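# Pull the cap off a marker, leave both on desk

## Task

Separate the cap from the marker so that the marker and the cap both end up lying on the desk, then release them and move the robot away from them; the task fails if the robot topples or is left leaning.

## Robot and tools

ROBOT. A LinearBot: an omnidirectional base with a column roughly 1.75 m high. A carriage slides up and down 1.0 m of that column (lift_m) and carries two identical arms, left and right, each with six joints and a two-finger gripper. Arm bases sit near 0.57 m + lift_m above the floor; carriage parts hang about 0.15 m below them. A hand can reach 0.78 m from its shoulder but only about 0.38 m lower than its arm base. The hand is about 0.16 m long, 0.1 m wide (0.14 m with fingers open). Parked arm joints 1 to 6: 0, 0.05, 0.05, 1.45, 0, 0; parked, the robot is about 0.95 m wide by 0.7 m long. Cameras: carriage_camera (fixed, facing forward, tilted about 20 degrees down), left_wrist_camera and right_wrist_camera (looking beyond the fingertips). The wheel motors are weak (2 N m), so they report contact_stop after only light pushes.

FRAMES. Base frame: origin on the floor below the base centre, x forward, y left, z up. left_hand and right_hand are reported in it, as the point between that hand's finger pads. quat_wxyz rotates base axes into hand axes: hand z runs along the fingers, the fingers open along hand y; pointing straight up with joints 1, 5, 6 at 0 gives (1, 0, 0, 0). The odometry frame is the base frame where the scene began. base_odometry counts wheel rotation only (slip looks like travel); heading is left-positive, -3.142 to 3.142.

TOOL execute_actions. Arguments: actions (a list holding one action, or empty to just read state and images) and cameras (list of carriage_camera, left_wrist_camera, right_wrist_camera or all; omitted, null or ["all"] gives every camera, [] gives none). An action may contain base, joints, or both; they start together and may finish at different times. base takes exactly one relative command, measured from the base's last reported position: translate_m (metres, forward positive, -2 to 2), strafe_m (metres, left positive, -2 to 2) or rotate_rad (radians, counter-clockwise/left positive, -6.3 to 6.3). joints is one dictionary naming any joints of either arm with absolute targets: lift_m 0 to 1 m (done within 0.004); for each side X = left or right: X_joint1_rad -2.617 to 3.054 (arm swing about vertical, 0 forward, positive left, tol 0.02); X_joint2_rad 0 to 3.141 (shoulder: 0 upper arm back and level, 1.57 vertical, 3.14 forward and level, tol 0.055); X_joint3_rad 0 to 3.141 (elbow, 0 folded, 3.14 straight, tol 0.055); X_joint4_rad -1.57 to 1.57 (wrist pitch, 0 in line with forearm, positive lifts fingertips, tol 0.04); X_joint5_rad -1.57 to 1.57 (wrist yaw, positive swings fingertips to the RIGHT, opposite of joint 1, tol 0.02); X_joint6_rad -2.094 to 2.094 (roll about finger axis, positive clockwise viewed from forearm, tol 0.02); X_gripper_m 0 to 0.093 m pad gap (tol 0.004). Joints or base left out of an action may keep pushing toward earlier targets. Unknown keys or out-of-range values make the whole call refused with no motion. An action lasts at most 15 s. If a result reports a stop, the later motion calls in that same reply are skipped.

TOOL wait: seconds, 0 to 10; commands nothing and returns state and images. TOOL zoom_image: camera plus region [x0, y0, x1, y1] in pixels of that camera's latest full image (origin top-left, at most 504 by 504). TOOL finished_scene: scene (integer 1 to 2) ends the current scene irreversibly once the last command has been held; the outcome must already be achieved and stable. Answering without any tool call ends everything.

RESULTS. base_status and joint_status give how each motion ended: done (for the base: wheels turned the commanded amount, slip included; a 1 to 2 mm move may fall short yet say done), off_target (resting away from target, possibly still pushing; normal for a gripper holding something), contact_stop or time_out (target dropped, holds in place). "joint command not followed" plus a cause line means a self-collision check blocked an arm's targets (gripper targets still run); those joints read not_followed and may be retried every action until valid. To recover, move only the blocked arm well away, then the other arm in a later action. on_its_own lists uncommanded behaviour; its "held at" is a held target, not the actual position. ARM HIT means an arm struck the robot hard. motor_effort is percent of maximum, positive toward higher joint values, bracket = peak in last action; readings carry fixed bias and noise. A lift effort that keeps dropping while lowering means a hand rests on something. drive_wheels larger at rest than after free motion means the base is pressing on something. Joint torques per arm joint have offsets and noise. Hand positions can be off, more at long reach; a 1 kg load sags a level hand 10 to 17 cm. Gripper force is about 45 to 60 N per pad.

CONTACT AND SAFETY. Base and lift stops happen after impact, sometimes late or never; arms and grippers never stop on contact and spring to target once freed. The base may roll up to about 0.3 m after an arm touches something. After a blocked drive, back off about 0.2 m the way you came (or undo the turn), a second time if still pressed. The column can hit a table edge the base slides under; reversing into one can tip the robot. Tipping is worst with the carriage high, arms extended, loads held, pulling, or sudden stops; no reading shows a lean, only images. Never let the arms strike or press on each other. Avoid drops, slips, slams and hard pushes.

MOTOR HEAT. Extended arms heat quickly, loaded or not, including while you think. MOTOR HOT warns at 75 °C; at 90 °C the arm halts for 10 s (limit_stop_at_motor_heat; resend targets); at 100 °C that arm goes limp and falls.

CAMERAS (672x504): carriage_camera fovy 87.818, fx=fy 261.784, c (335.296, 251.701); left_wrist_camera fovy 78.022, f 311.072, c (337.568, 251.994); right_wrist_camera fovy 54.623, f 487.997, c (334.584, 252.196); all pinhole with radial distortion.

Each tool is called after ">>>" as name(argument=value, ...) on one line, values as JSON.

## Session

>>> execute_actions(actions=[])

Scene clock: 0.00 s.
Joint torques (N m, as the arm reports them, + toward a larger angle): no reading
base_odometry: x=+0.000 y=+0.000 heading=+0.000 (m, m, rad; odometry frame)
base_status: not commanded
joint_positions: lift_m=+0.303 left_joint1_rad=-0.010 left_joint2_rad=+0.072 left_joint3_rad=+0.046 left_joint4_rad=+1.479 left_joint5_rad=+0.044 left_joint6_rad=-0.028 left_gripper_m=+0.095 right_joint1_rad=-0.022 right_joint2_rad=+0.063 right_joint3_rad=+0.034 right_joint4_rad=+1.428 right_joint5_rad=-0.039 right_joint6_rad=+0.044 right_gripper_m=+0.095
joint_status: not commanded
motor_effort: lift_m=+26 drive_wheels=-3 (%)
left_hand: x=+0.3138 y=+0.3017 z=+1.2996 quat_wxyz=(+0.998, +0.022, +0.059, -0.020) (m; base frame)
right_hand: x=+0.3271 y=-0.3038 z=+1.2946 quat_wxyz=(+0.996, -0.017, +0.086, +0.012) (m; base frame)
pictures: carriage_camera, left_wrist_camera, right_wrist_camera
Images, in order (width x height): carriage_camera 672x504, left_wrist_camera 672x504, right_wrist_camera 672x504.

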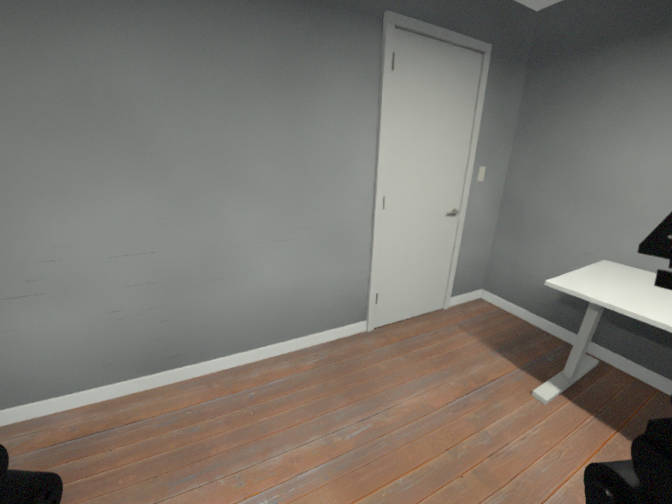

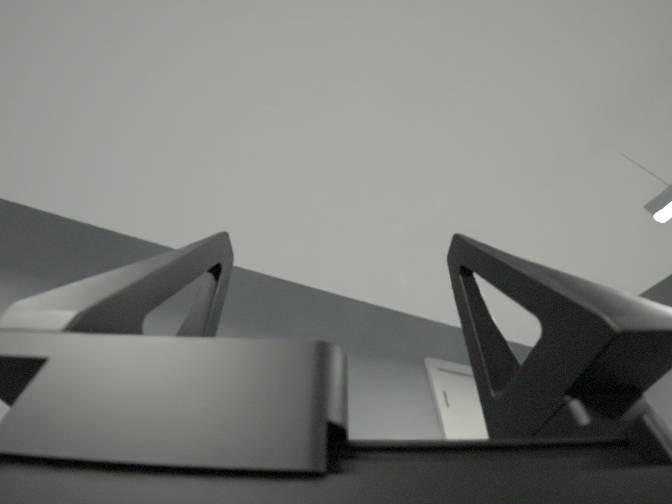

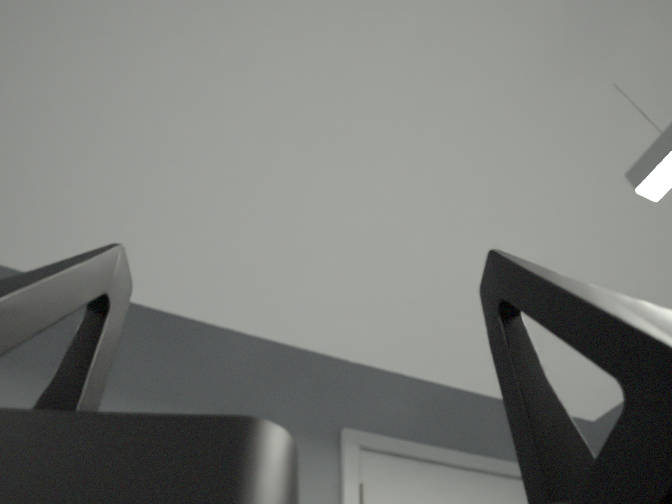

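>>> execute_actions(actions=[{"base":{"rotate_rad":-1.15}}], cameras=["carriage_camera"])

Scene clock: 5.47 s.
Joint torques (N m, as the arm reports them, + toward a larger angle): left_arm=[-0.17  4.51  6.08 -0.43 -0.11  0.03] | right_arm=[-0.58  4.27  6.08 -0.21  0.09  0.  ]
base_odometry: x=+0.000 y=+0.000 heading=-1.149 (m, m, rad; odometry frame)
base_status: done
joint_positions: lift_m=+0.303 left_joint1_rad=-0.010 left_joint2_rad=+0.072 left_joint3_rad=+0.046 left_joint4_rad=+1.479 left_joint5_rad=+0.044 left_joint6_rad=-0.028 left_gripper_m=+0.095 right_joint1_rad=-0.022 right_joint2_rad=+0.063 right_joint3_rad=+0.034 right_joint4_rad=+1.428 right_joint5_rad=-0.039 right_joint6_rad=+0.044 right_gripper_m=+0.095
joint_status: not commanded
motor_effort: lift_m=+28(25) drive_wheels=+9(30) (%)
left_hand: x=+0.3138 y=+0.3017 z=+1.2996 quat_wxyz=(+0.998, +0.022, +0.059, -0.020) (m; base frame)
right_hand: x=+0.3271 y=-0.3038 z=+1.2946 quat_wxyz=(+0.996, -0.017, +0.086, +0.012) (m; base frame)
pictures: carriage_camera
Images, in order (width x height): carriage_camera 672x504.

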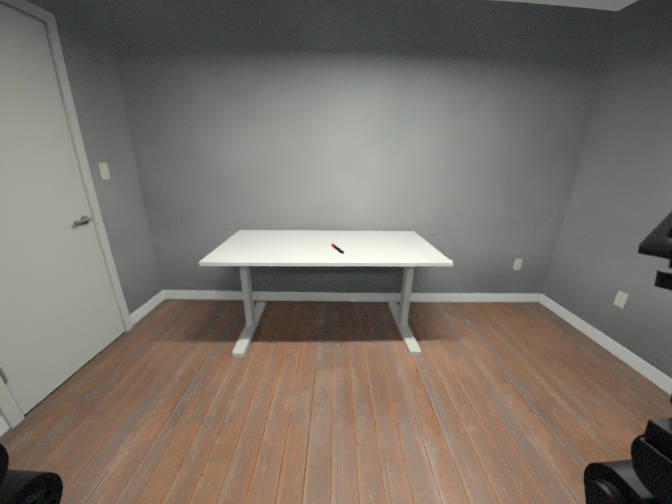

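>>> execute_actions(actions=[{"base":{"translate_m":0.8},"joints":{"lift_m":0.45,"left_joint2_rad":1.8,"left_joint3_rad":1.3,"left_joint4_rad":-1.07,"right_joint2_rad":1.8,"right_joint3_rad":1.3,"right_joint4_rad":-1.07}}])

Scene clock: 13.70 s.
Joint torques (N m, as the arm reports them, + toward a larger angle): left_arm=[-0.22 -9.24  7.99  0.31 -0.07  0.03] | right_arm=[-0.53 -9.56  7.61  0.19  0.02 -0.02]
base_odometry: x=+0.327 y=-0.730 heading=-1.150 (m, m, rad; odometry frame)
base_status: done
joint_positions: lift_m=+0.450 left_joint1_rad=-0.010 left_joint2_rad=+1.795 left_joint3_rad=+1.283 left_joint4_rad=-1.066 left_joint5_rad=+0.044 left_joint6_rad=-0.028 left_gripper_m=+0.095 right_joint1_rad=-0.022 right_joint2_rad=+1.804 right_joint3_rad=+1.282 right_joint4_rad=-1.064 right_joint5_rad=-0.039 right_joint6_rad=+0.044 right_gripper_m=+0.095
joint_status: all done
motor_effort: lift_m=+29(38) drive_wheels=-7(43) (%)
left_hand: x=+0.6016 y=+0.2988 z=+1.0740 quat_wxyz=(-0.004, -0.009, +1.000, -0.022) (m; base frame)
right_hand: x=+0.6015 y=-0.3100 z=+1.0711 quat_wxyz=(-0.008, +0.033, +0.999, +0.020) (m; base frame)
pictures: carriage_camera, left_wrist_camera, right_wrist_camera
Images, in order (width x height): carriage_camera 672x504, left_wrist_camera 672x504, right_wrist_camera 672x504.

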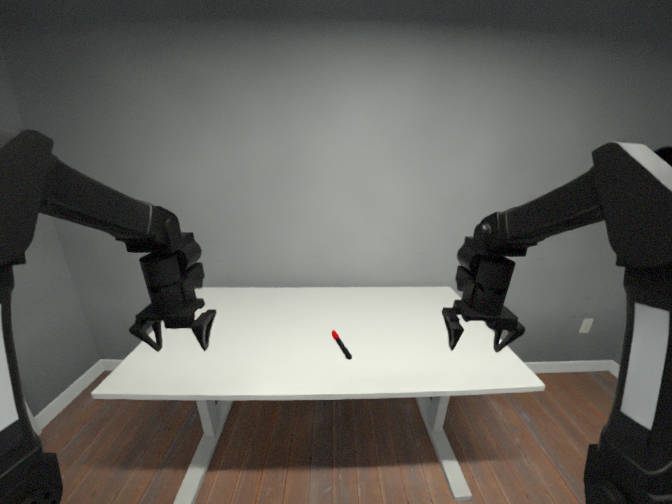

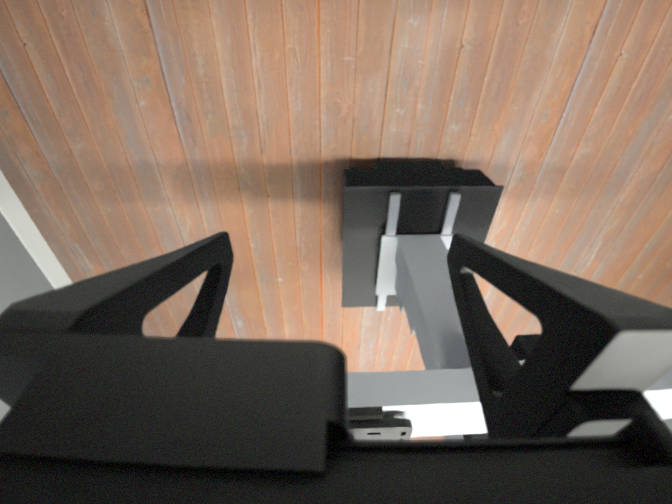

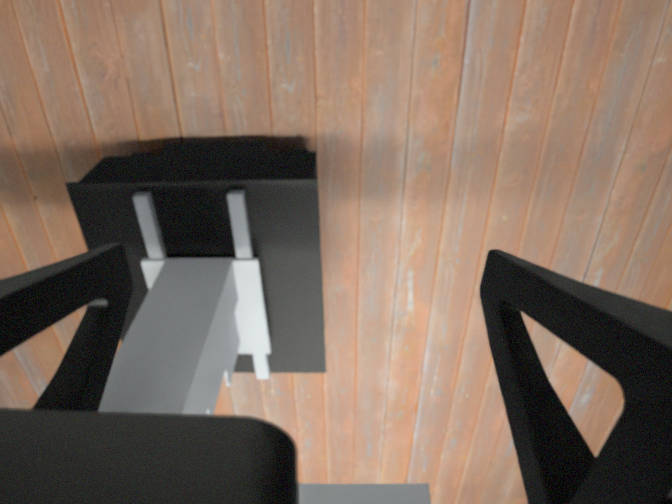

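>>> execute_actions(actions=[{"base":{"translate_m":0.42},"joints":{"left_joint1_rad":-0.4,"left_joint2_rad":2.6,"left_joint3_rad":1.8,"left_joint4_rad":-0.77,"left_joint5_rad":0,"left_joint6_rad":-0.8}}])

Scene clock: 36.27 s.
Joint torques (N m, as the arm reports them, + toward a larger angle): left_arm=[  0.28 -16.75   7.14   0.25  -0.19  -0.08] | right_arm=[-0.53 -9.49  7.72  0.25  0.   -0.06]
base_odometry: x=+0.498 y=-1.114 heading=-1.151 (m, m, rad; odometry frame)
base_status: done
joint_positions: lift_m=+0.450 left_joint1_rad=-0.407 left_joint2_rad=+2.611 left_joint3_rad=+1.782 left_joint4_rad=-0.770 left_joint5_rad=+0.003 left_joint6_rad=-0.791 left_gripper_m=+0.095 right_joint1_rad=-0.022 right_joint2_rad=+1.804 right_joint3_rad=+1.282 right_joint4_rad=-1.065 right_joint5_rad=-0.039 right_joint6_rad=+0.044 right_gripper_m=+0.095
joint_status: all done
motor_effort: lift_m=+28(29) drive_wheels=-9(36) (%)
left_hand: x=+0.6953 y=+0.1306 z=+0.8778 quat_wxyz=(-0.013, -0.191, +0.982, +0.007) (m; base frame)
right_hand: x=+0.6014 y=-0.3100 z=+1.0711 quat_wxyz=(-0.008, +0.033, +0.999, +0.020) (m; base frame)
pictures: carriage_camera, left_wrist_camera, right_wrist_camera
Images, in order (width x height): carriage_camera 672x504, left_wrist_camera 672x504, right_wrist_camera 672x504.

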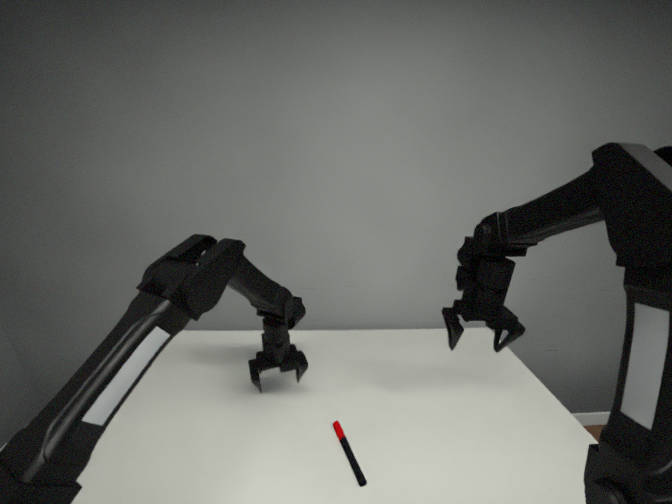

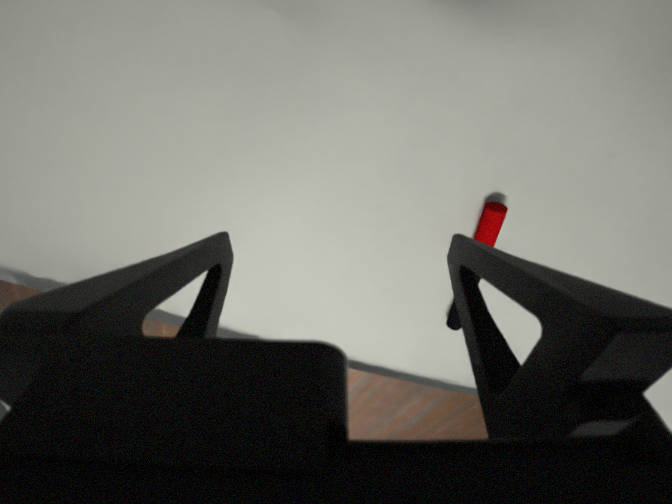

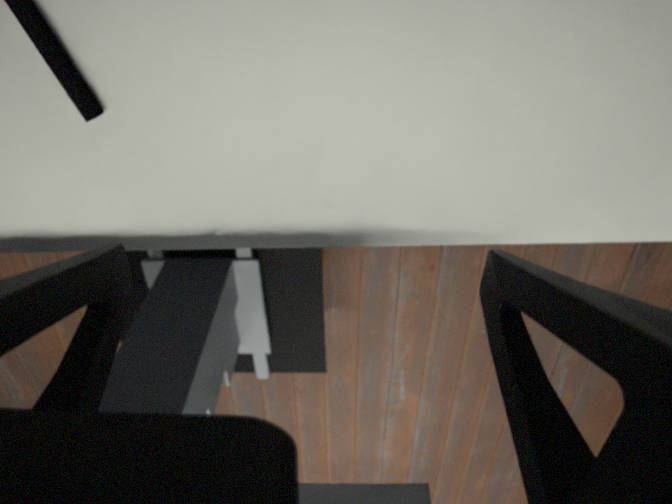

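>>> execute_actions(actions=[{"base":{"strafe_m":-0.13},"joints":{"lift_m":0.37}}], cameras=["carriage_camera","left_wrist_camera"])

Scene clock: 41.80 s.
Joint torques (N m, as the arm reports them, + toward a larger angle): left_arm=[  0.24 -15.92   6.69   0.3   -0.18  -0.08] | right_arm=[-0.54 -9.59  7.1   0.28  0.02 -0.04]
base_odometry: x=+0.379 y=-1.167 heading=-1.151 (m, m, rad; odometry frame)
base_status: done
joint_positions: lift_m=+0.370 left_joint1_rad=-0.406 left_joint2_rad=+2.601 left_joint3_rad=+1.790 left_joint4_rad=-0.771 left_joint5_rad=+0.002 left_joint6_rad=-0.791 left_gripper_m=+0.095 right_joint1_rad=-0.022 right_joint2_rad=+1.804 right_joint3_rad=+1.289 right_joint4_rad=-1.066 right_joint5_rad=-0.039 right_joint6_rad=+0.044 right_gripper_m=+0.095
joint_status: all done
motor_effort: lift_m=+23(29) drive_wheels=-4(33) (%)
left_hand: x=+0.7004 y=+0.1292 z=+0.8042 quat_wxyz=(-0.005, -0.191, +0.982, +0.002) (m; base frame)
right_hand: x=+0.6034 y=-0.3100 z=+0.9933 quat_wxyz=(-0.005, +0.033, +0.999, +0.020) (m; base frame)
pictures: carriage_camera, left_wrist_camera
Images, in order (width x height): carriage_camera 672x504, left_wrist_camera 672x504.

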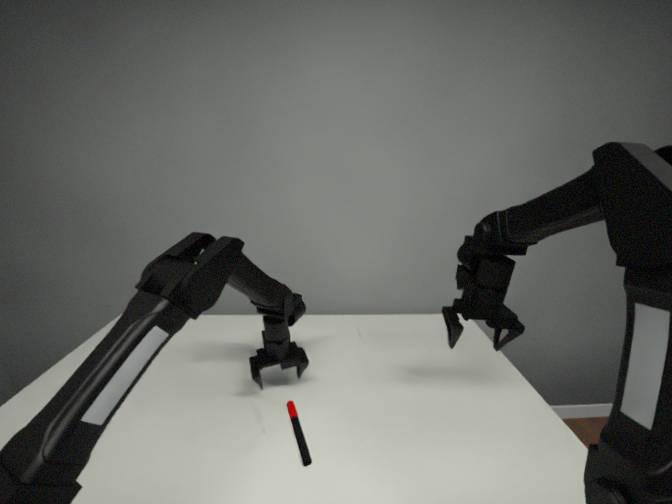

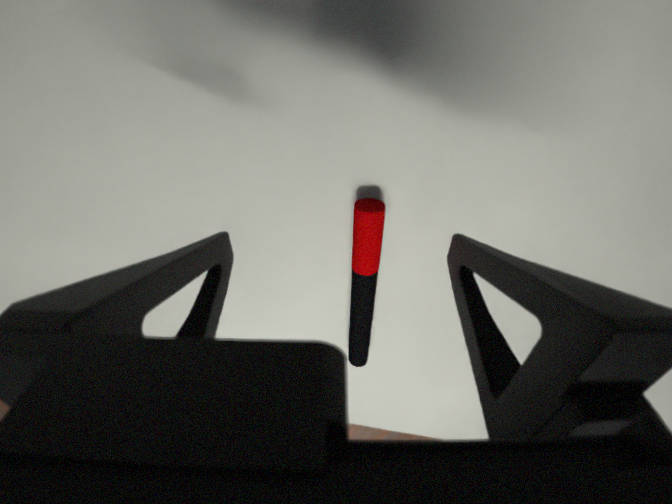

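>>> execute_actions(actions=[{"base":{"translate_m":-0.03},"joints":{"lift_m":0.335,"left_joint6_rad":-0.73}}], cameras=["carriage_camera","left_wrist_camera"])

Scene clock: 47.67 s.
Joint torques (N m, as the arm reports them, + toward a larger angle): left_arm=[  0.19 -16.13   6.7    0.3   -0.16   0.11] | right_arm=[-0.58 -9.9   6.99  0.29  0.01 -0.02]
base_odometry: x=+0.367 y=-1.140 heading=-1.151 (m, m, rad; odometry frame)
base_status: done
joint_positions: lift_m=+0.335 left_joint1_rad=-0.406 left_joint2_rad=+2.604 left_joint3_rad=+1.790 left_joint4_rad=-0.770 left_joint5_rad=+0.001 left_joint6_rad=-0.737 left_gripper_m=+0.095 right_joint1_rad=-0.022 right_joint2_rad=+1.808 right_joint3_rad=+1.290 right_joint4_rad=-1.066 right_joint5_rad=-0.039 right_joint6_rad=+0.044 right_gripper_m=+0.095
joint_status: all done
motor_effort: lift_m=+21(27) drive_wheels=-4(27) (%)
left_hand: x=+0.7000 y=+0.1294 z=+0.7680 quat_wxyz=(-0.006, -0.164, +0.986, +0.003) (m; base frame)
right_hand: x=+0.6035 y=-0.3100 z=+0.9573 quat_wxyz=(-0.006, +0.033, +0.999, +0.020) (m; base frame)
pictures: carriage_camera, left_wrist_camera
Images, in order (width x height): carriage_camera 672x504, left_wrist_camera 672x504.

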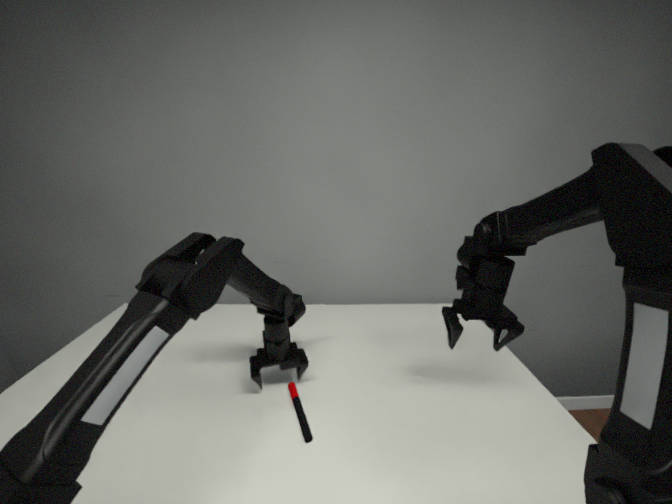

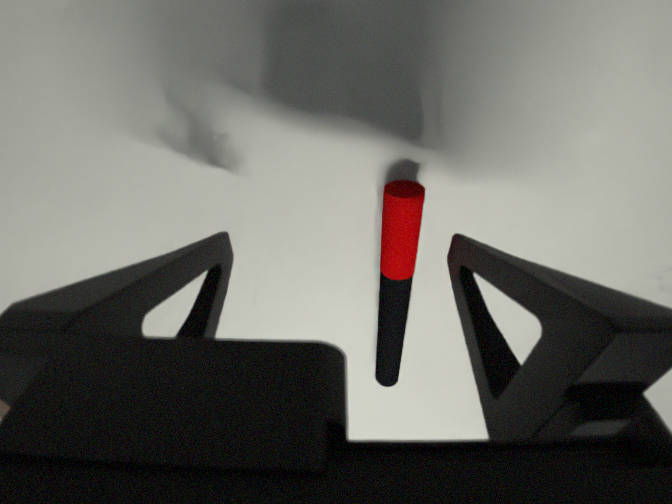

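>>> execute_actions(actions=[{"base":{"strafe_m":-0.03},"joints":{"lift_m":0.315,"left_gripper_m":0.07}}], cameras=["carriage_camera","left_wrist_camera"])

Scene clock: 50.97 s.
Joint torques (N m, as the arm reports them, + toward a larger angle): left_arm=[  0.29 -16.17   6.68   0.3   -0.18   0.11] | right_arm=[-0.41 -9.79  6.93  0.3   0.02 -0.02]
base_odometry: x=+0.339 y=-1.152 heading=-1.151 (m, m, rad; odometry frame)
base_status: done
joint_positions: lift_m=+0.315 left_joint1_rad=-0.406 left_joint2_rad=+2.603 left_joint3_rad=+1.790 left_joint4_rad=-0.770 left_joint5_rad=+0.001 left_joint6_rad=-0.737 left_gripper_m=+0.070 right_joint1_rad=-0.022 right_joint2_rad=+1.807 right_joint3_rad=+1.290 right_joint4_rad=-1.066 right_joint5_rad=-0.039 right_joint6_rad=+0.044 right_gripper_m=+0.095
joint_status: all done
motor_effort: lift_m=+24(21) drive_wheels=-3(23) (%)
left_hand: x=+0.7000 y=+0.1295 z=+0.7482 quat_wxyz=(-0.006, -0.164, +0.986, +0.003) (m; base frame)
right_hand: x=+0.6034 y=-0.3100 z=+0.9375 quat_wxyz=(-0.006, +0.033, +0.999, +0.020) (m; base frame)
pictures: carriage_camera, left_wrist_camera
Images, in order (width x height): carriage_camera 672x504, left_wrist_camera 672x504.

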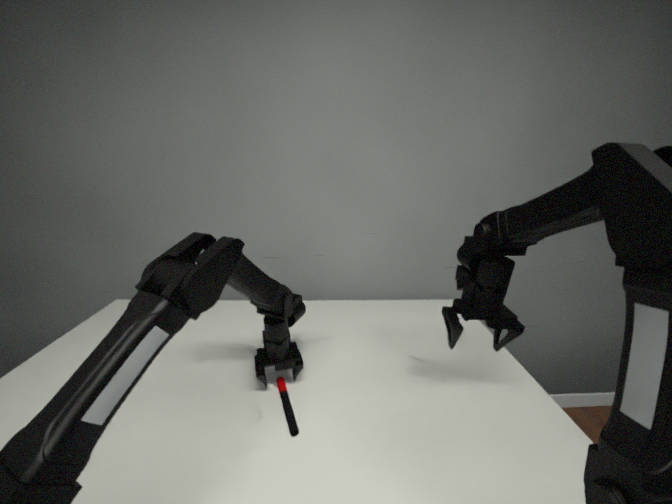

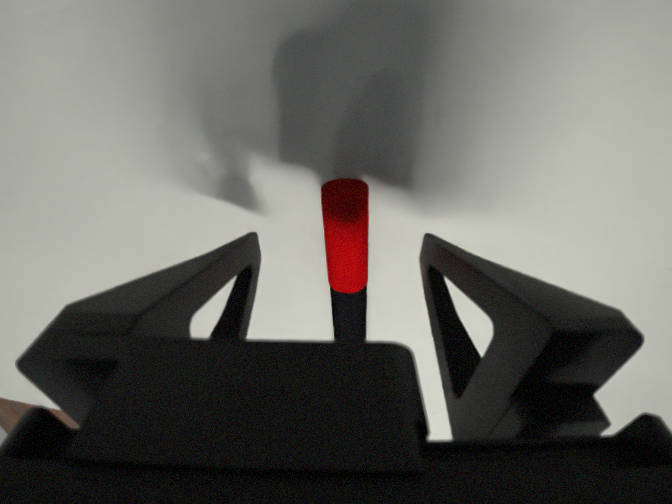

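>>> execute_actions(actions=[{"joints":{"lift_m":0.298}}], cameras=["left_wrist_camera"])

>>> execute_actions(actions=[{"joints":{"left_gripper_m":0.0}}], cameras=["left_wrist_camera"])

Scene clock: 54.43 s.
Joint torques (N m, as the arm reports them, + toward a larger angle): left_arm=[  0.26 -16.11   6.73   0.27  -0.16   0.11] | right_arm=[-0.57 -9.89  6.95  0.33  0.04 -0.07]
base_odometry: x=+0.339 y=-1.152 heading=-1.151 (m, m, rad; odometry frame)
base_status: not commanded
joint_positions: lift_m=+0.298 left_joint1_rad=-0.406 left_joint2_rad=+2.603 left_joint3_rad=+1.790 left_joint4_rad=-0.769 left_joint5_rad=+0.001 left_joint6_rad=-0.737 left_gripper_m=+0.070 right_joint1_rad=-0.022 right_joint2_rad=+1.808 right_joint3_rad=+1.290 right_joint4_rad=-1.067 right_joint5_rad=-0.039 right_joint6_rad=+0.044 right_gripper_m=+0.095
joint_status: all done
motor_effort: lift_m=+24(28) drive_wheels=-2(2) (%)
left_hand: x=+0.7005 y=+0.1293 z=+0.7313 quat_wxyz=(-0.005, -0.164, +0.986, +0.003) (m; base frame)
right_hand: x=+0.6032 y=-0.3100 z=+0.9204 quat_wxyz=(-0.007, +0.033, +0.999, +0.020) (m; base frame)
pictures: left_wrist_camera
Images, in order (width x height): left_wrist_camera 672x504.

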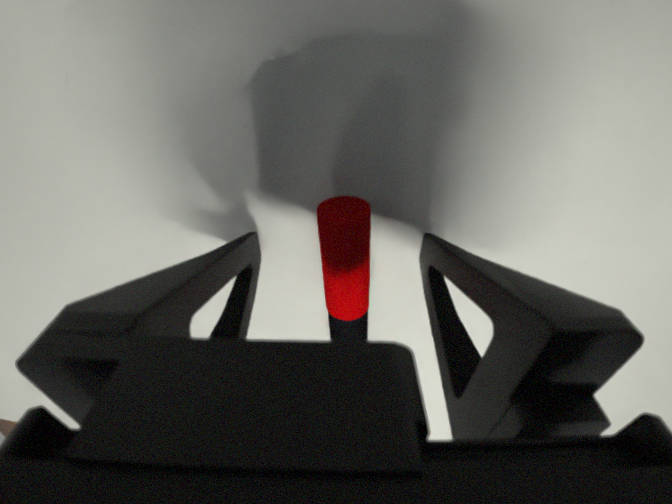

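Scene clock: 55.10 s.
Joint torques (N m, as the arm reports them, + toward a larger angle): left_arm=[  0.2  -16.11   6.69   0.29  -0.17   0.11] | right_arm=[ -0.58 -10.03   6.89   0.25   0.02  -0.03]
base_odometry: x=+0.339 y=-1.152 heading=-1.151 (m, m, rad; odometry frame)
base_status: not commanded
joint_positions: lift_m=+0.298 left_joint1_rad=-0.406 left_joint2_rad=+2.603 left_joint3_rad=+1.790 left_joint4_rad=-0.769 left_joint5_rad=+0.001 left_joint6_rad=-0.737 left_gripper_m=+0.018 right_joint1_rad=-0.022 right_joint2_rad=+1.808 right_joint3_rad=+1.290 right_joint4_rad=-1.067 right_joint5_rad=-0.039 right_joint6_rad=+0.044 right_gripper_m=+0.095
joint_status: left_gripper_m off_target (ended at +0.018, target +0.000)
motor_effort: lift_m=+26(27) drive_wheels=-1(2) (%)
left_hand: x=+0.7005 y=+0.1293 z=+0.7313 quat_wxyz=(-0.005, -0.164, +0.986, +0.003) (m; base frame)
right_hand: x=+0.6032 y=-0.3100 z=+0.9204 quat_wxyz=(-0.007, +0.033, +0.999, +0.020) (m; base frame)
pictures: left_wrist_camera
Images, in order (width x height): left_wrist_camera 672x504.

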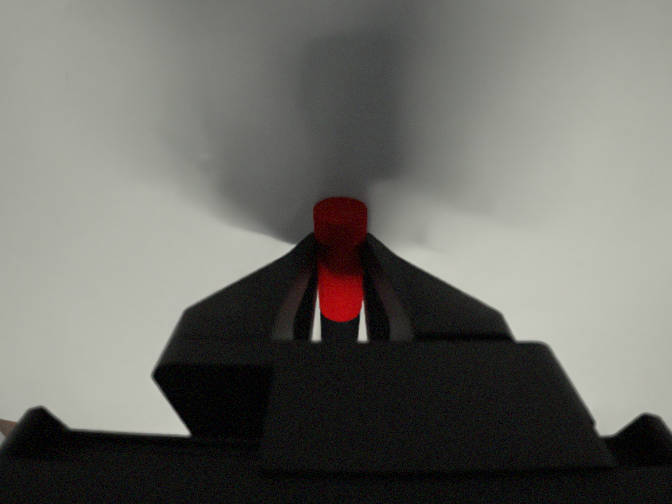

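>>> execute_actions(actions=[{"base":{"translate_m":-0.05},"joints":{"left_joint1_rad":-0.53,"left_joint2_rad":2.75,"left_joint3_rad":2.25,"left_joint4_rad":-1.07,"left_joint6_rad":-2.09,"right_joint1_rad":0.3,"right_joint2_rad":2.55,"right_joint3_rad":2.2,"right_joint4_rad":-1.22,"right_joint5_rad":0,"right_joint6_rad":2.09,"right_gripper_m":0.07}}])

>>> execute_actions(actions=[{"joints":{"right_joint1_rad":0.54}}])

Scene clock: 66.60 s.
Joint torques (N m, as the arm reports them, + toward a larger angle): left_arm=[  0.72 -17.36   7.19   0.1   -0.15  -0.08] | right_arm=[ -1.29 -16.01   7.15   0.06   0.14   0.11]
base_odometry: x=+0.319 y=-1.107 heading=-1.151 (m, m, rad; odometry frame)
base_status: done
joint_positions: lift_m=+0.298 left_joint1_rad=-0.541 left_joint2_rad=+2.750 left_joint3_rad=+2.241 left_joint4_rad=-1.062 left_joint5_rad=-0.002 left_joint6_rad=-2.081 left_gripper_m=+0.018 right_joint1_rad=+0.308 right_joint2_rad=+2.557 right_joint3_rad=+2.188 right_joint4_rad=-1.208 right_joint5_rad=-0.002 right_joint6_rad=+2.081 right_gripper_m=+0.070
joint_status: all done
motor_effort: lift_m=+22(24) drive_wheels=-4(22) (%)
left_hand: x=+0.7168 y=+0.0486 z=+0.7662 quat_wxyz=(+0.001, -0.696, +0.718, +0.000) (m; base frame)
right_hand: x=+0.7476 y=-0.1610 z=+0.8458 quat_wxyz=(-0.002, +0.775, +0.632, -0.002) (m; base frame)
pictures: carriage_camera, left_wrist_camera, right_wrist_camera
Images, in order (width x height): carriage_camera 672x504, left_wrist_camera 672x504, right_wrist_camera 672x504.

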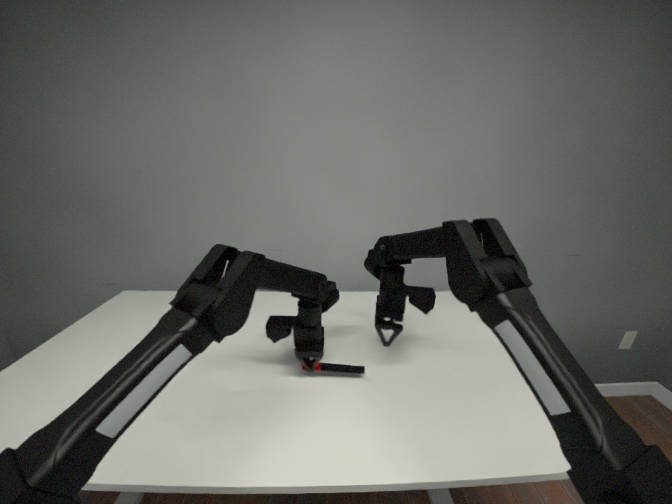

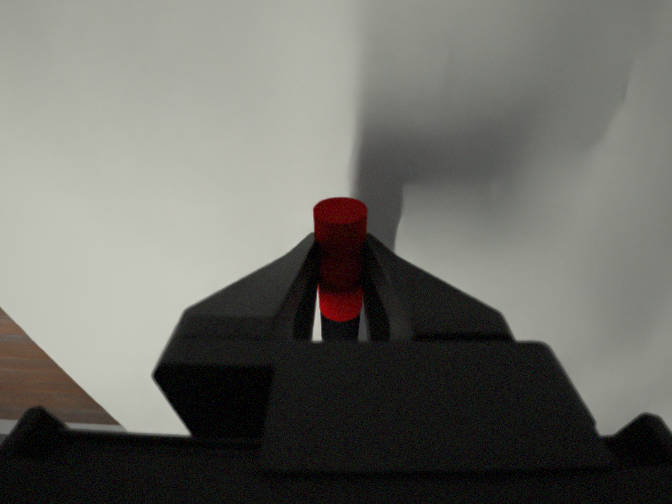

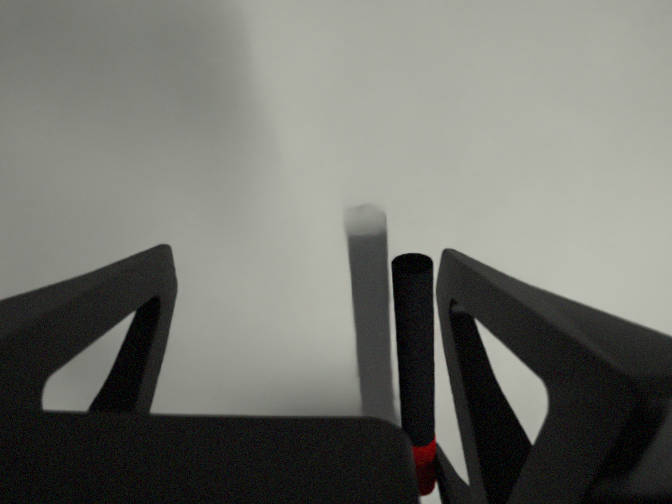

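Scene clock: 67.67 s.
Joint torques (N m, as the arm reports them, + toward a larger angle): left_arm=[  0.57 -17.35   7.24   0.08  -0.17  -0.08] | right_arm=[ -0.61 -16.11   7.06   0.05   0.16   0.1 ]
base_odometry: x=+0.319 y=-1.107 heading=-1.151 (m, m, rad; odometry frame)
base_status: not commanded
joint_positions: lift_m=+0.298 left_joint1_rad=-0.541 left_joint2_rad=+2.750 left_joint3_rad=+2.241 left_joint4_rad=-1.062 left_joint5_rad=-0.002 left_joint6_rad=-2.081 left_gripper_m=+0.018 right_joint1_rad=+0.507 right_joint2_rad=+2.557 right_joint3_rad=+2.188 right_joint4_rad=-1.208 right_joint5_rad=-0.006 right_joint6_rad=+2.081 right_gripper_m=+0.070
joint_status: right_joint1_rad not_followed (moved +0.199 of +0.232)
motor_effort: lift_m=+25(27) drive_wheels=-2(4) (%)
left_hand: x=+0.7168 y=+0.0486 z=+0.7662 quat_wxyz=(+0.001, -0.696, +0.718, +0.000) (m; base frame)
right_hand: x=+0.7088 y=-0.0714 z=+0.8458 quat_wxyz=(-0.004, +0.708, +0.706, -0.002) (m; base frame)
pictures: carriage_camera, left_wrist_camera, right_wrist_camera
joint command not followed: on one or more control steps a check withheld the commanded joint targets of the right arm, and it was not sent them on those steps. On the call's last step the targets were still withheld.
cause: the commanded joint targets would bring a part of the robot too close to another arm (this arm's wrist (the part past joint 4) and the other arm's wrist (the part past joint 4)); next, command targets that bring no part of the robot closer to that arm.
Images, in order (width x height): carriage_camera 672x504, left_wrist_camera 672x504, right_wrist_camera 672x504.

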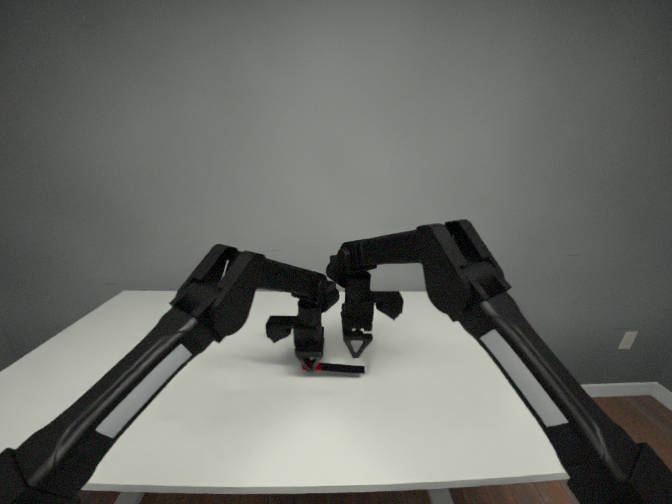

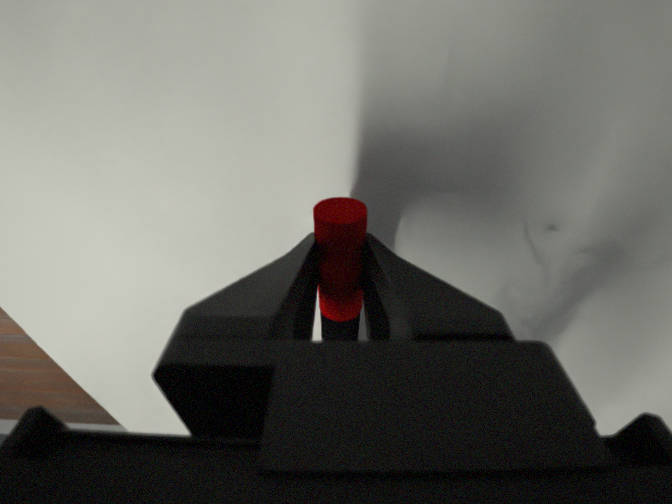

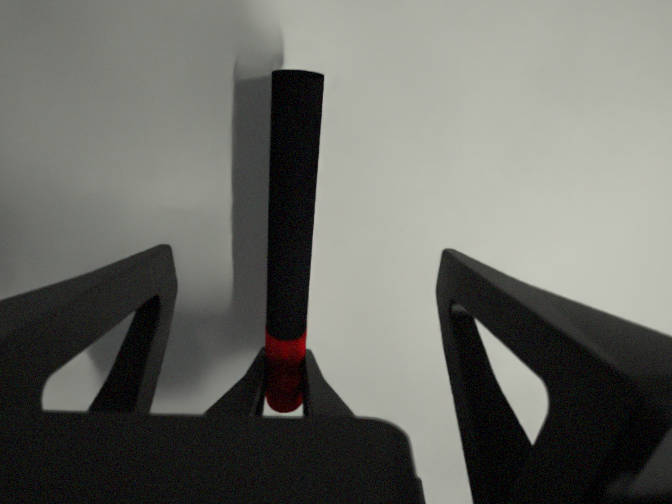

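>>> execute_actions(actions=[{"joints":{"right_joint1_rad":0.4,"right_joint5_rad":-0.3,"right_joint6_rad":1.98}}], cameras=[])

>>> execute_actions(actions=[{"joints":{"right_joint2_rad":2.72,"right_joint3_rad":2.25,"right_joint4_rad":-1.1}}], cameras=["carriage_camera","right_wrist_camera"])

Scene clock: 72.70 s.
Joint torques (N m, as the arm reports them, + toward a larger angle): left_arm=[  0.5  -17.34   7.23   0.1   -0.15  -0.08] | right_arm=[ -0.06 -15.98   7.18   0.08  -0.11  -0.08]
base_odometry: x=+0.319 y=-1.107 heading=-1.151 (m, m, rad; odometry frame)
base_status: not commanded
joint_positions: lift_m=+0.298 left_joint1_rad=-0.539 left_joint2_rad=+2.750 left_joint3_rad=+2.241 left_joint4_rad=-1.062 left_joint5_rad=-0.002 left_joint6_rad=-2.081 left_gripper_m=+0.018 right_joint1_rad=+0.393 right_joint2_rad=+2.557 right_joint3_rad=+2.188 right_joint4_rad=-1.208 right_joint5_rad=-0.289 right_joint6_rad=+1.986 right_gripper_m=+0.070
joint_status: all done
motor_effort: lift_m=+26(24) drive_wheels=-2(2) (%)
left_hand: x=+0.7171 y=+0.0493 z=+0.7662 quat_wxyz=(+0.001, -0.697, +0.717, +0.000) (m; base frame)
right_hand: x=+0.7147 y=-0.0772 z=+0.8529 quat_wxyz=(-0.135, +0.708, +0.692, +0.051) (m; base frame)
pictures: none
joint command not followed: on one or more control steps a check withheld the commanded joint targets of the right arm, and it was not sent them on those steps.
cause: the commanded joint targets would bring a part of the robot too close to another arm (this arm's wrist (the part past joint 4) and the other arm's wrist (the part past joint 4)); next, command targets that bring no part of the robot closer to that arm.
No camera images: the call's "cameras" was empty. Leave "cameras" out to get every camera's image.

Scene clock: 73.67 s.
Joint torques (N m, as the arm reports them, + toward a larger angle): left_arm=[  0.42 -17.35   7.21   0.09  -0.16  -0.08] | right_arm=[  0.   -17.63   6.36   0.19  -0.14  -0.08]
base_odometry: x=+0.319 y=-1.107 heading=-1.151 (m, m, rad; odometry frame)
base_status: not commanded
joint_positions: lift_m=+0.298 left_joint1_rad=-0.539 left_joint2_rad=+2.750 left_joint3_rad=+2.241 left_joint4_rad=-1.062 left_joint5_rad=-0.002 left_joint6_rad=-2.081 left_gripper_m=+0.018 right_joint1_rad=+0.393 right_joint2_rad=+2.738 right_joint3_rad=+2.247 right_joint4_rad=-1.104 right_joint5_rad=-0.290 right_joint6_rad=+1.986 right_gripper_m=+0.070
joint_status: all done
motor_effort: lift_m=+24(28) drive_wheels=-2(2) (%)
left_hand: x=+0.7171 y=+0.0493 z=+0.7662 quat_wxyz=(+0.001, -0.697, +0.717, +0.000) (m; base frame)
right_hand: x=+0.7262 y=-0.0722 z=+0.7808 quat_wxyz=(-0.138, +0.709, +0.691, +0.043) (m; base frame)
pictures: carriage_camera, right_wrist_camera
Images, in order (width x height): carriage_camera 672x504, right_wrist_camera 672x504.

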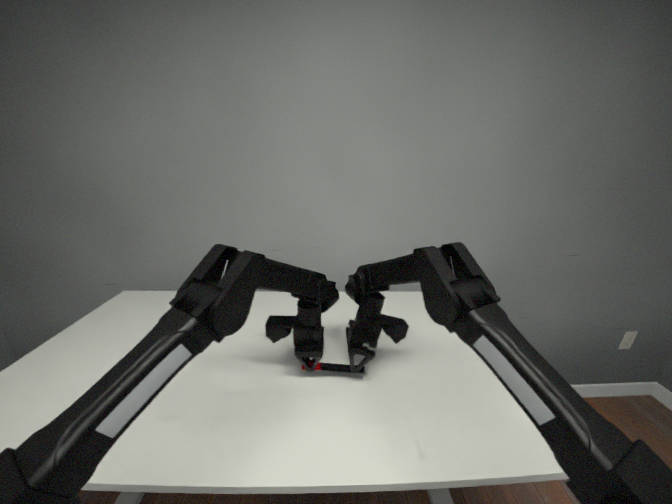

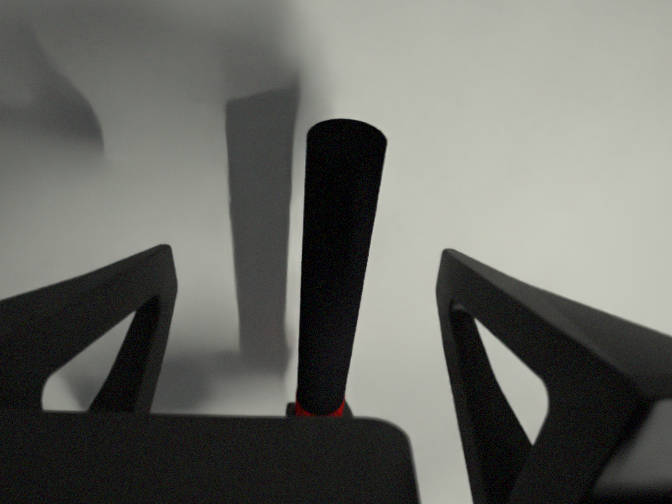

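>>> execute_actions(actions=[{"joints":{"right_joint2_rad":2.75,"right_joint3_rad":2.19,"right_joint4_rad":-1.05,"right_joint6_rad":2.05}}], cameras=["right_wrist_camera"])

>>> execute_actions(actions=[{"joints":{"right_gripper_m":0,"lift_m":0.272}}])

Scene clock: 77.60 s.
Joint torques (N m, as the arm reports them, + toward a larger angle): left_arm=[  0.43 -17.34   7.27   0.09  -0.16  -0.08] | right_arm=[ -0.03 -16.6    5.33   0.24  -0.11   0.11]
base_odometry: x=+0.319 y=-1.107 heading=-1.151 (m, m, rad; odometry frame)
base_status: not commanded
joint_positions: lift_m=+0.298 left_joint1_rad=-0.539 left_joint2_rad=+2.750 left_joint3_rad=+2.241 left_joint4_rad=-1.062 left_joint5_rad=-0.002 left_joint6_rad=-2.081 left_gripper_m=+0.018 right_joint1_rad=+0.393 right_joint2_rad=+2.752 right_joint3_rad=+2.199 right_joint4_rad=-1.061 right_joint5_rad=-0.290 right_joint6_rad=+2.043 right_gripper_m=+0.070
joint_status: all done
motor_effort: lift_m=+28(23) drive_wheels=-2(2) (%)
left_hand: x=+0.7171 y=+0.0493 z=+0.7662 quat_wxyz=(+0.001, -0.697, +0.717, +0.000) (m; base frame)
right_hand: x=+0.7193 y=-0.0750 z=+0.7626 quat_wxyz=(-0.143, +0.729, +0.669, +0.030) (m; base frame)
pictures: right_wrist_camera
Images, in order (width x height): right_wrist_camera 672x504.

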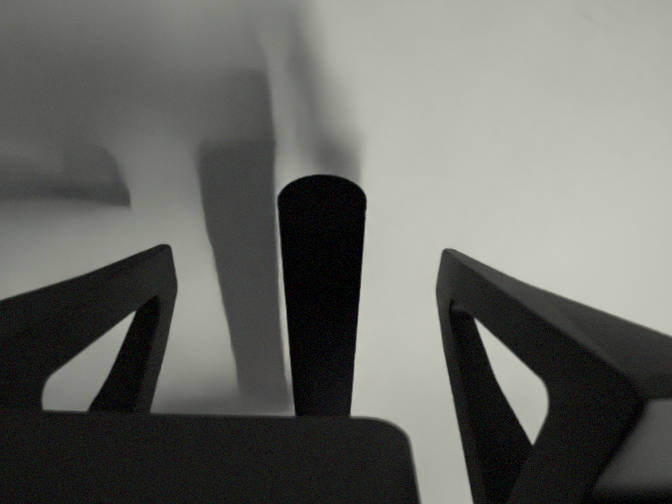

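Scene clock: 78.27 s.
Joint torques (N m, as the arm reports them, + toward a larger angle): left_arm=[  0.32 -17.61   7.24   0.03  -0.13  -0.06] | right_arm=[ -0.02 -16.37   5.32   0.27  -0.11   0.07]
base_odometry: x=+0.319 y=-1.107 heading=-1.151 (m, m, rad; odometry frame)
base_status: not commanded
joint_positions: lift_m=+0.272 left_joint1_rad=-0.537 left_joint2_rad=+2.755 left_joint3_rad=+2.241 left_joint4_rad=-1.056 left_joint5_rad=-0.003 left_joint6_rad=-2.083 left_gripper_m=+0.018 right_joint1_rad=+0.395 right_joint2_rad=+2.752 right_joint3_rad=+2.199 right_joint4_rad=-1.066 right_joint5_rad=-0.295 right_joint6_rad=+2.041 right_gripper_m=+0.017
joint_status: right_gripper_m off_target (ended at +0.017, target +0.000); the others done
motor_effort: lift_m=+28(26) drive_wheels=+2(4) (%)
left_hand: x=+0.7182 y=+0.0502 z=+0.7383 quat_wxyz=(+0.001, -0.698, +0.716, +0.000) (m; base frame)
right_hand: x=+0.7177 y=-0.0740 z=+0.7372 quat_wxyz=(-0.146, +0.727, +0.670, +0.029) (m; base frame)
pictures: carriage_camera, left_wrist_camera, right_wrist_camera
Images, in order (width x height): carriage_camera 672x504, left_wrist_camera 672x504, right_wrist_camera 672x504.

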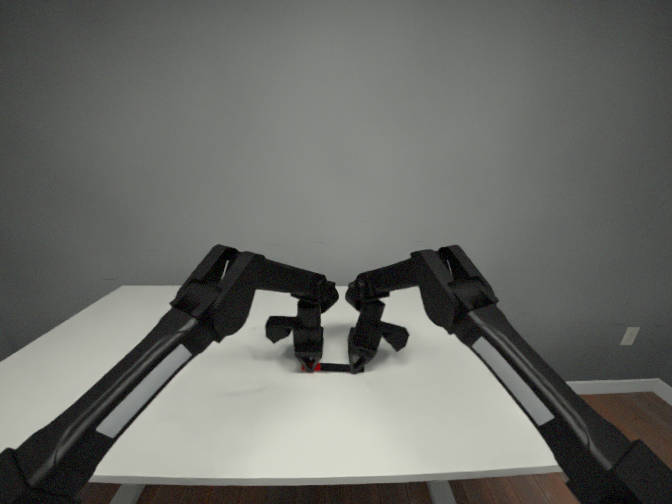

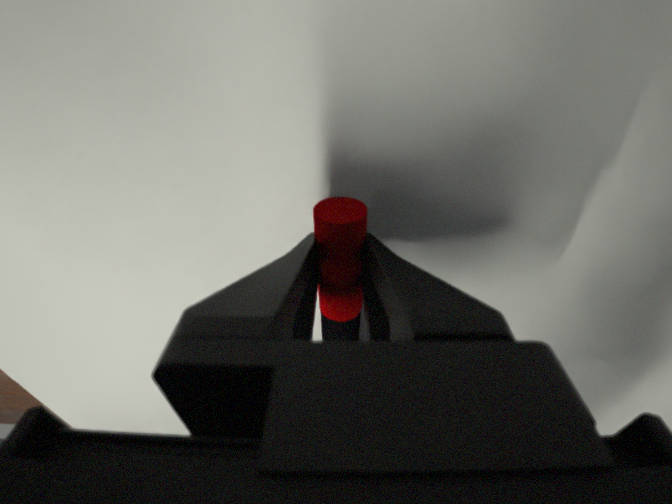

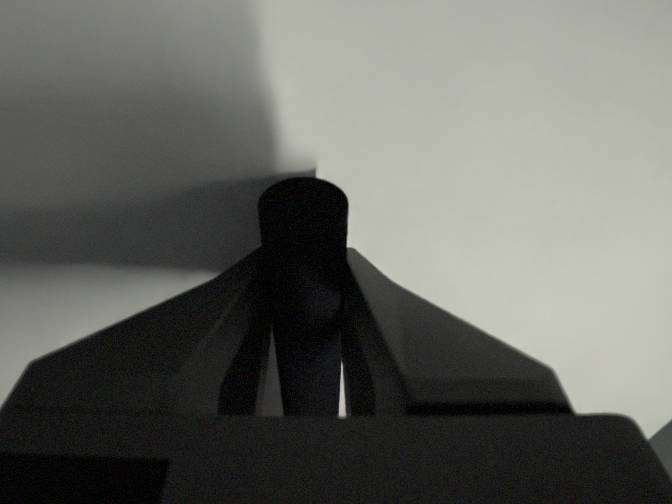

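Pull symmetrically, with rolls compensated.

>>> execute_actions(actions=[{"joints":{"left_joint1_rad":-0.45,"left_joint6_rad":-2.0,"right_joint1_rad":0.29,"right_joint6_rad":1.95}}])

Scene clock: 82.50 s.
Joint torques (N m, as the arm reports them, + toward a larger angle): left_arm=[ -0.88 -17.63   7.22   0.05  -0.18   0.11] | right_arm=[  0.11 -16.19   5.29   0.19  -0.03  -0.12]
base_odometry: x=+0.319 y=-1.107 heading=-1.151 (m, m, rad; odometry frame)
base_status: not commanded
joint_positions: lift_m=+0.272 left_joint1_rad=-0.441 left_joint2_rad=+2.755 left_joint3_rad=+2.241 left_joint4_rad=-1.057 left_joint5_rad=+0.001 left_joint6_rad=-2.007 left_gripper_m=+0.018 right_joint1_rad=+0.283 right_joint2_rad=+2.752 right_joint3_rad=+2.199 right_joint4_rad=-1.058 right_joint5_rad=-0.299 right_joint6_rad=+1.958 right_gripper_m=+0.017
joint_status: all done
motor_effort: lift_m=+21(24) drive_wheels=+2(2) (%)
left_hand: x=+0.7406 y=+0.0928 z=+0.7383 quat_wxyz=(+0.000, -0.706, +0.709, +0.000) (m; base frame)
right_hand: x=+0.7428 y=-0.1230 z=+0.7373 quat_wxyz=(-0.142, +0.737, +0.659, +0.047) (m; base frame)
pictures: carriage_camera, left_wrist_camera, right_wrist_camera
Images, in order (width x height): carriage_camera 672x504, left_wrist_camera 672x504, right_wrist_camera 672x504.

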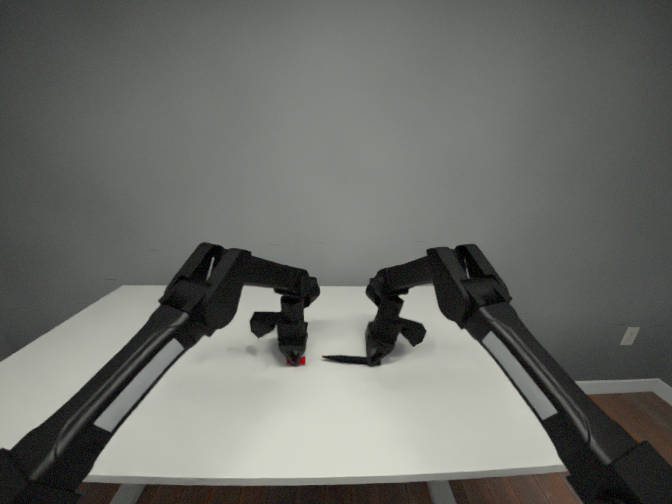

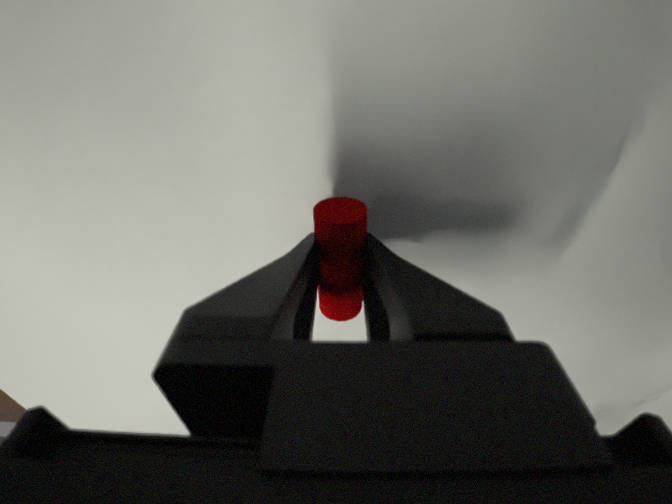

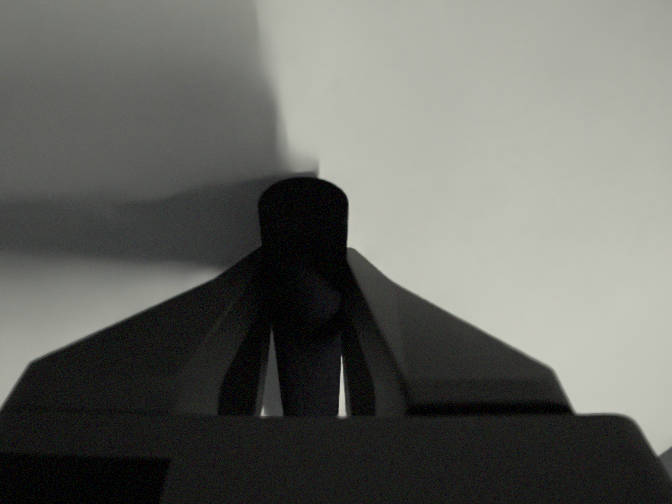

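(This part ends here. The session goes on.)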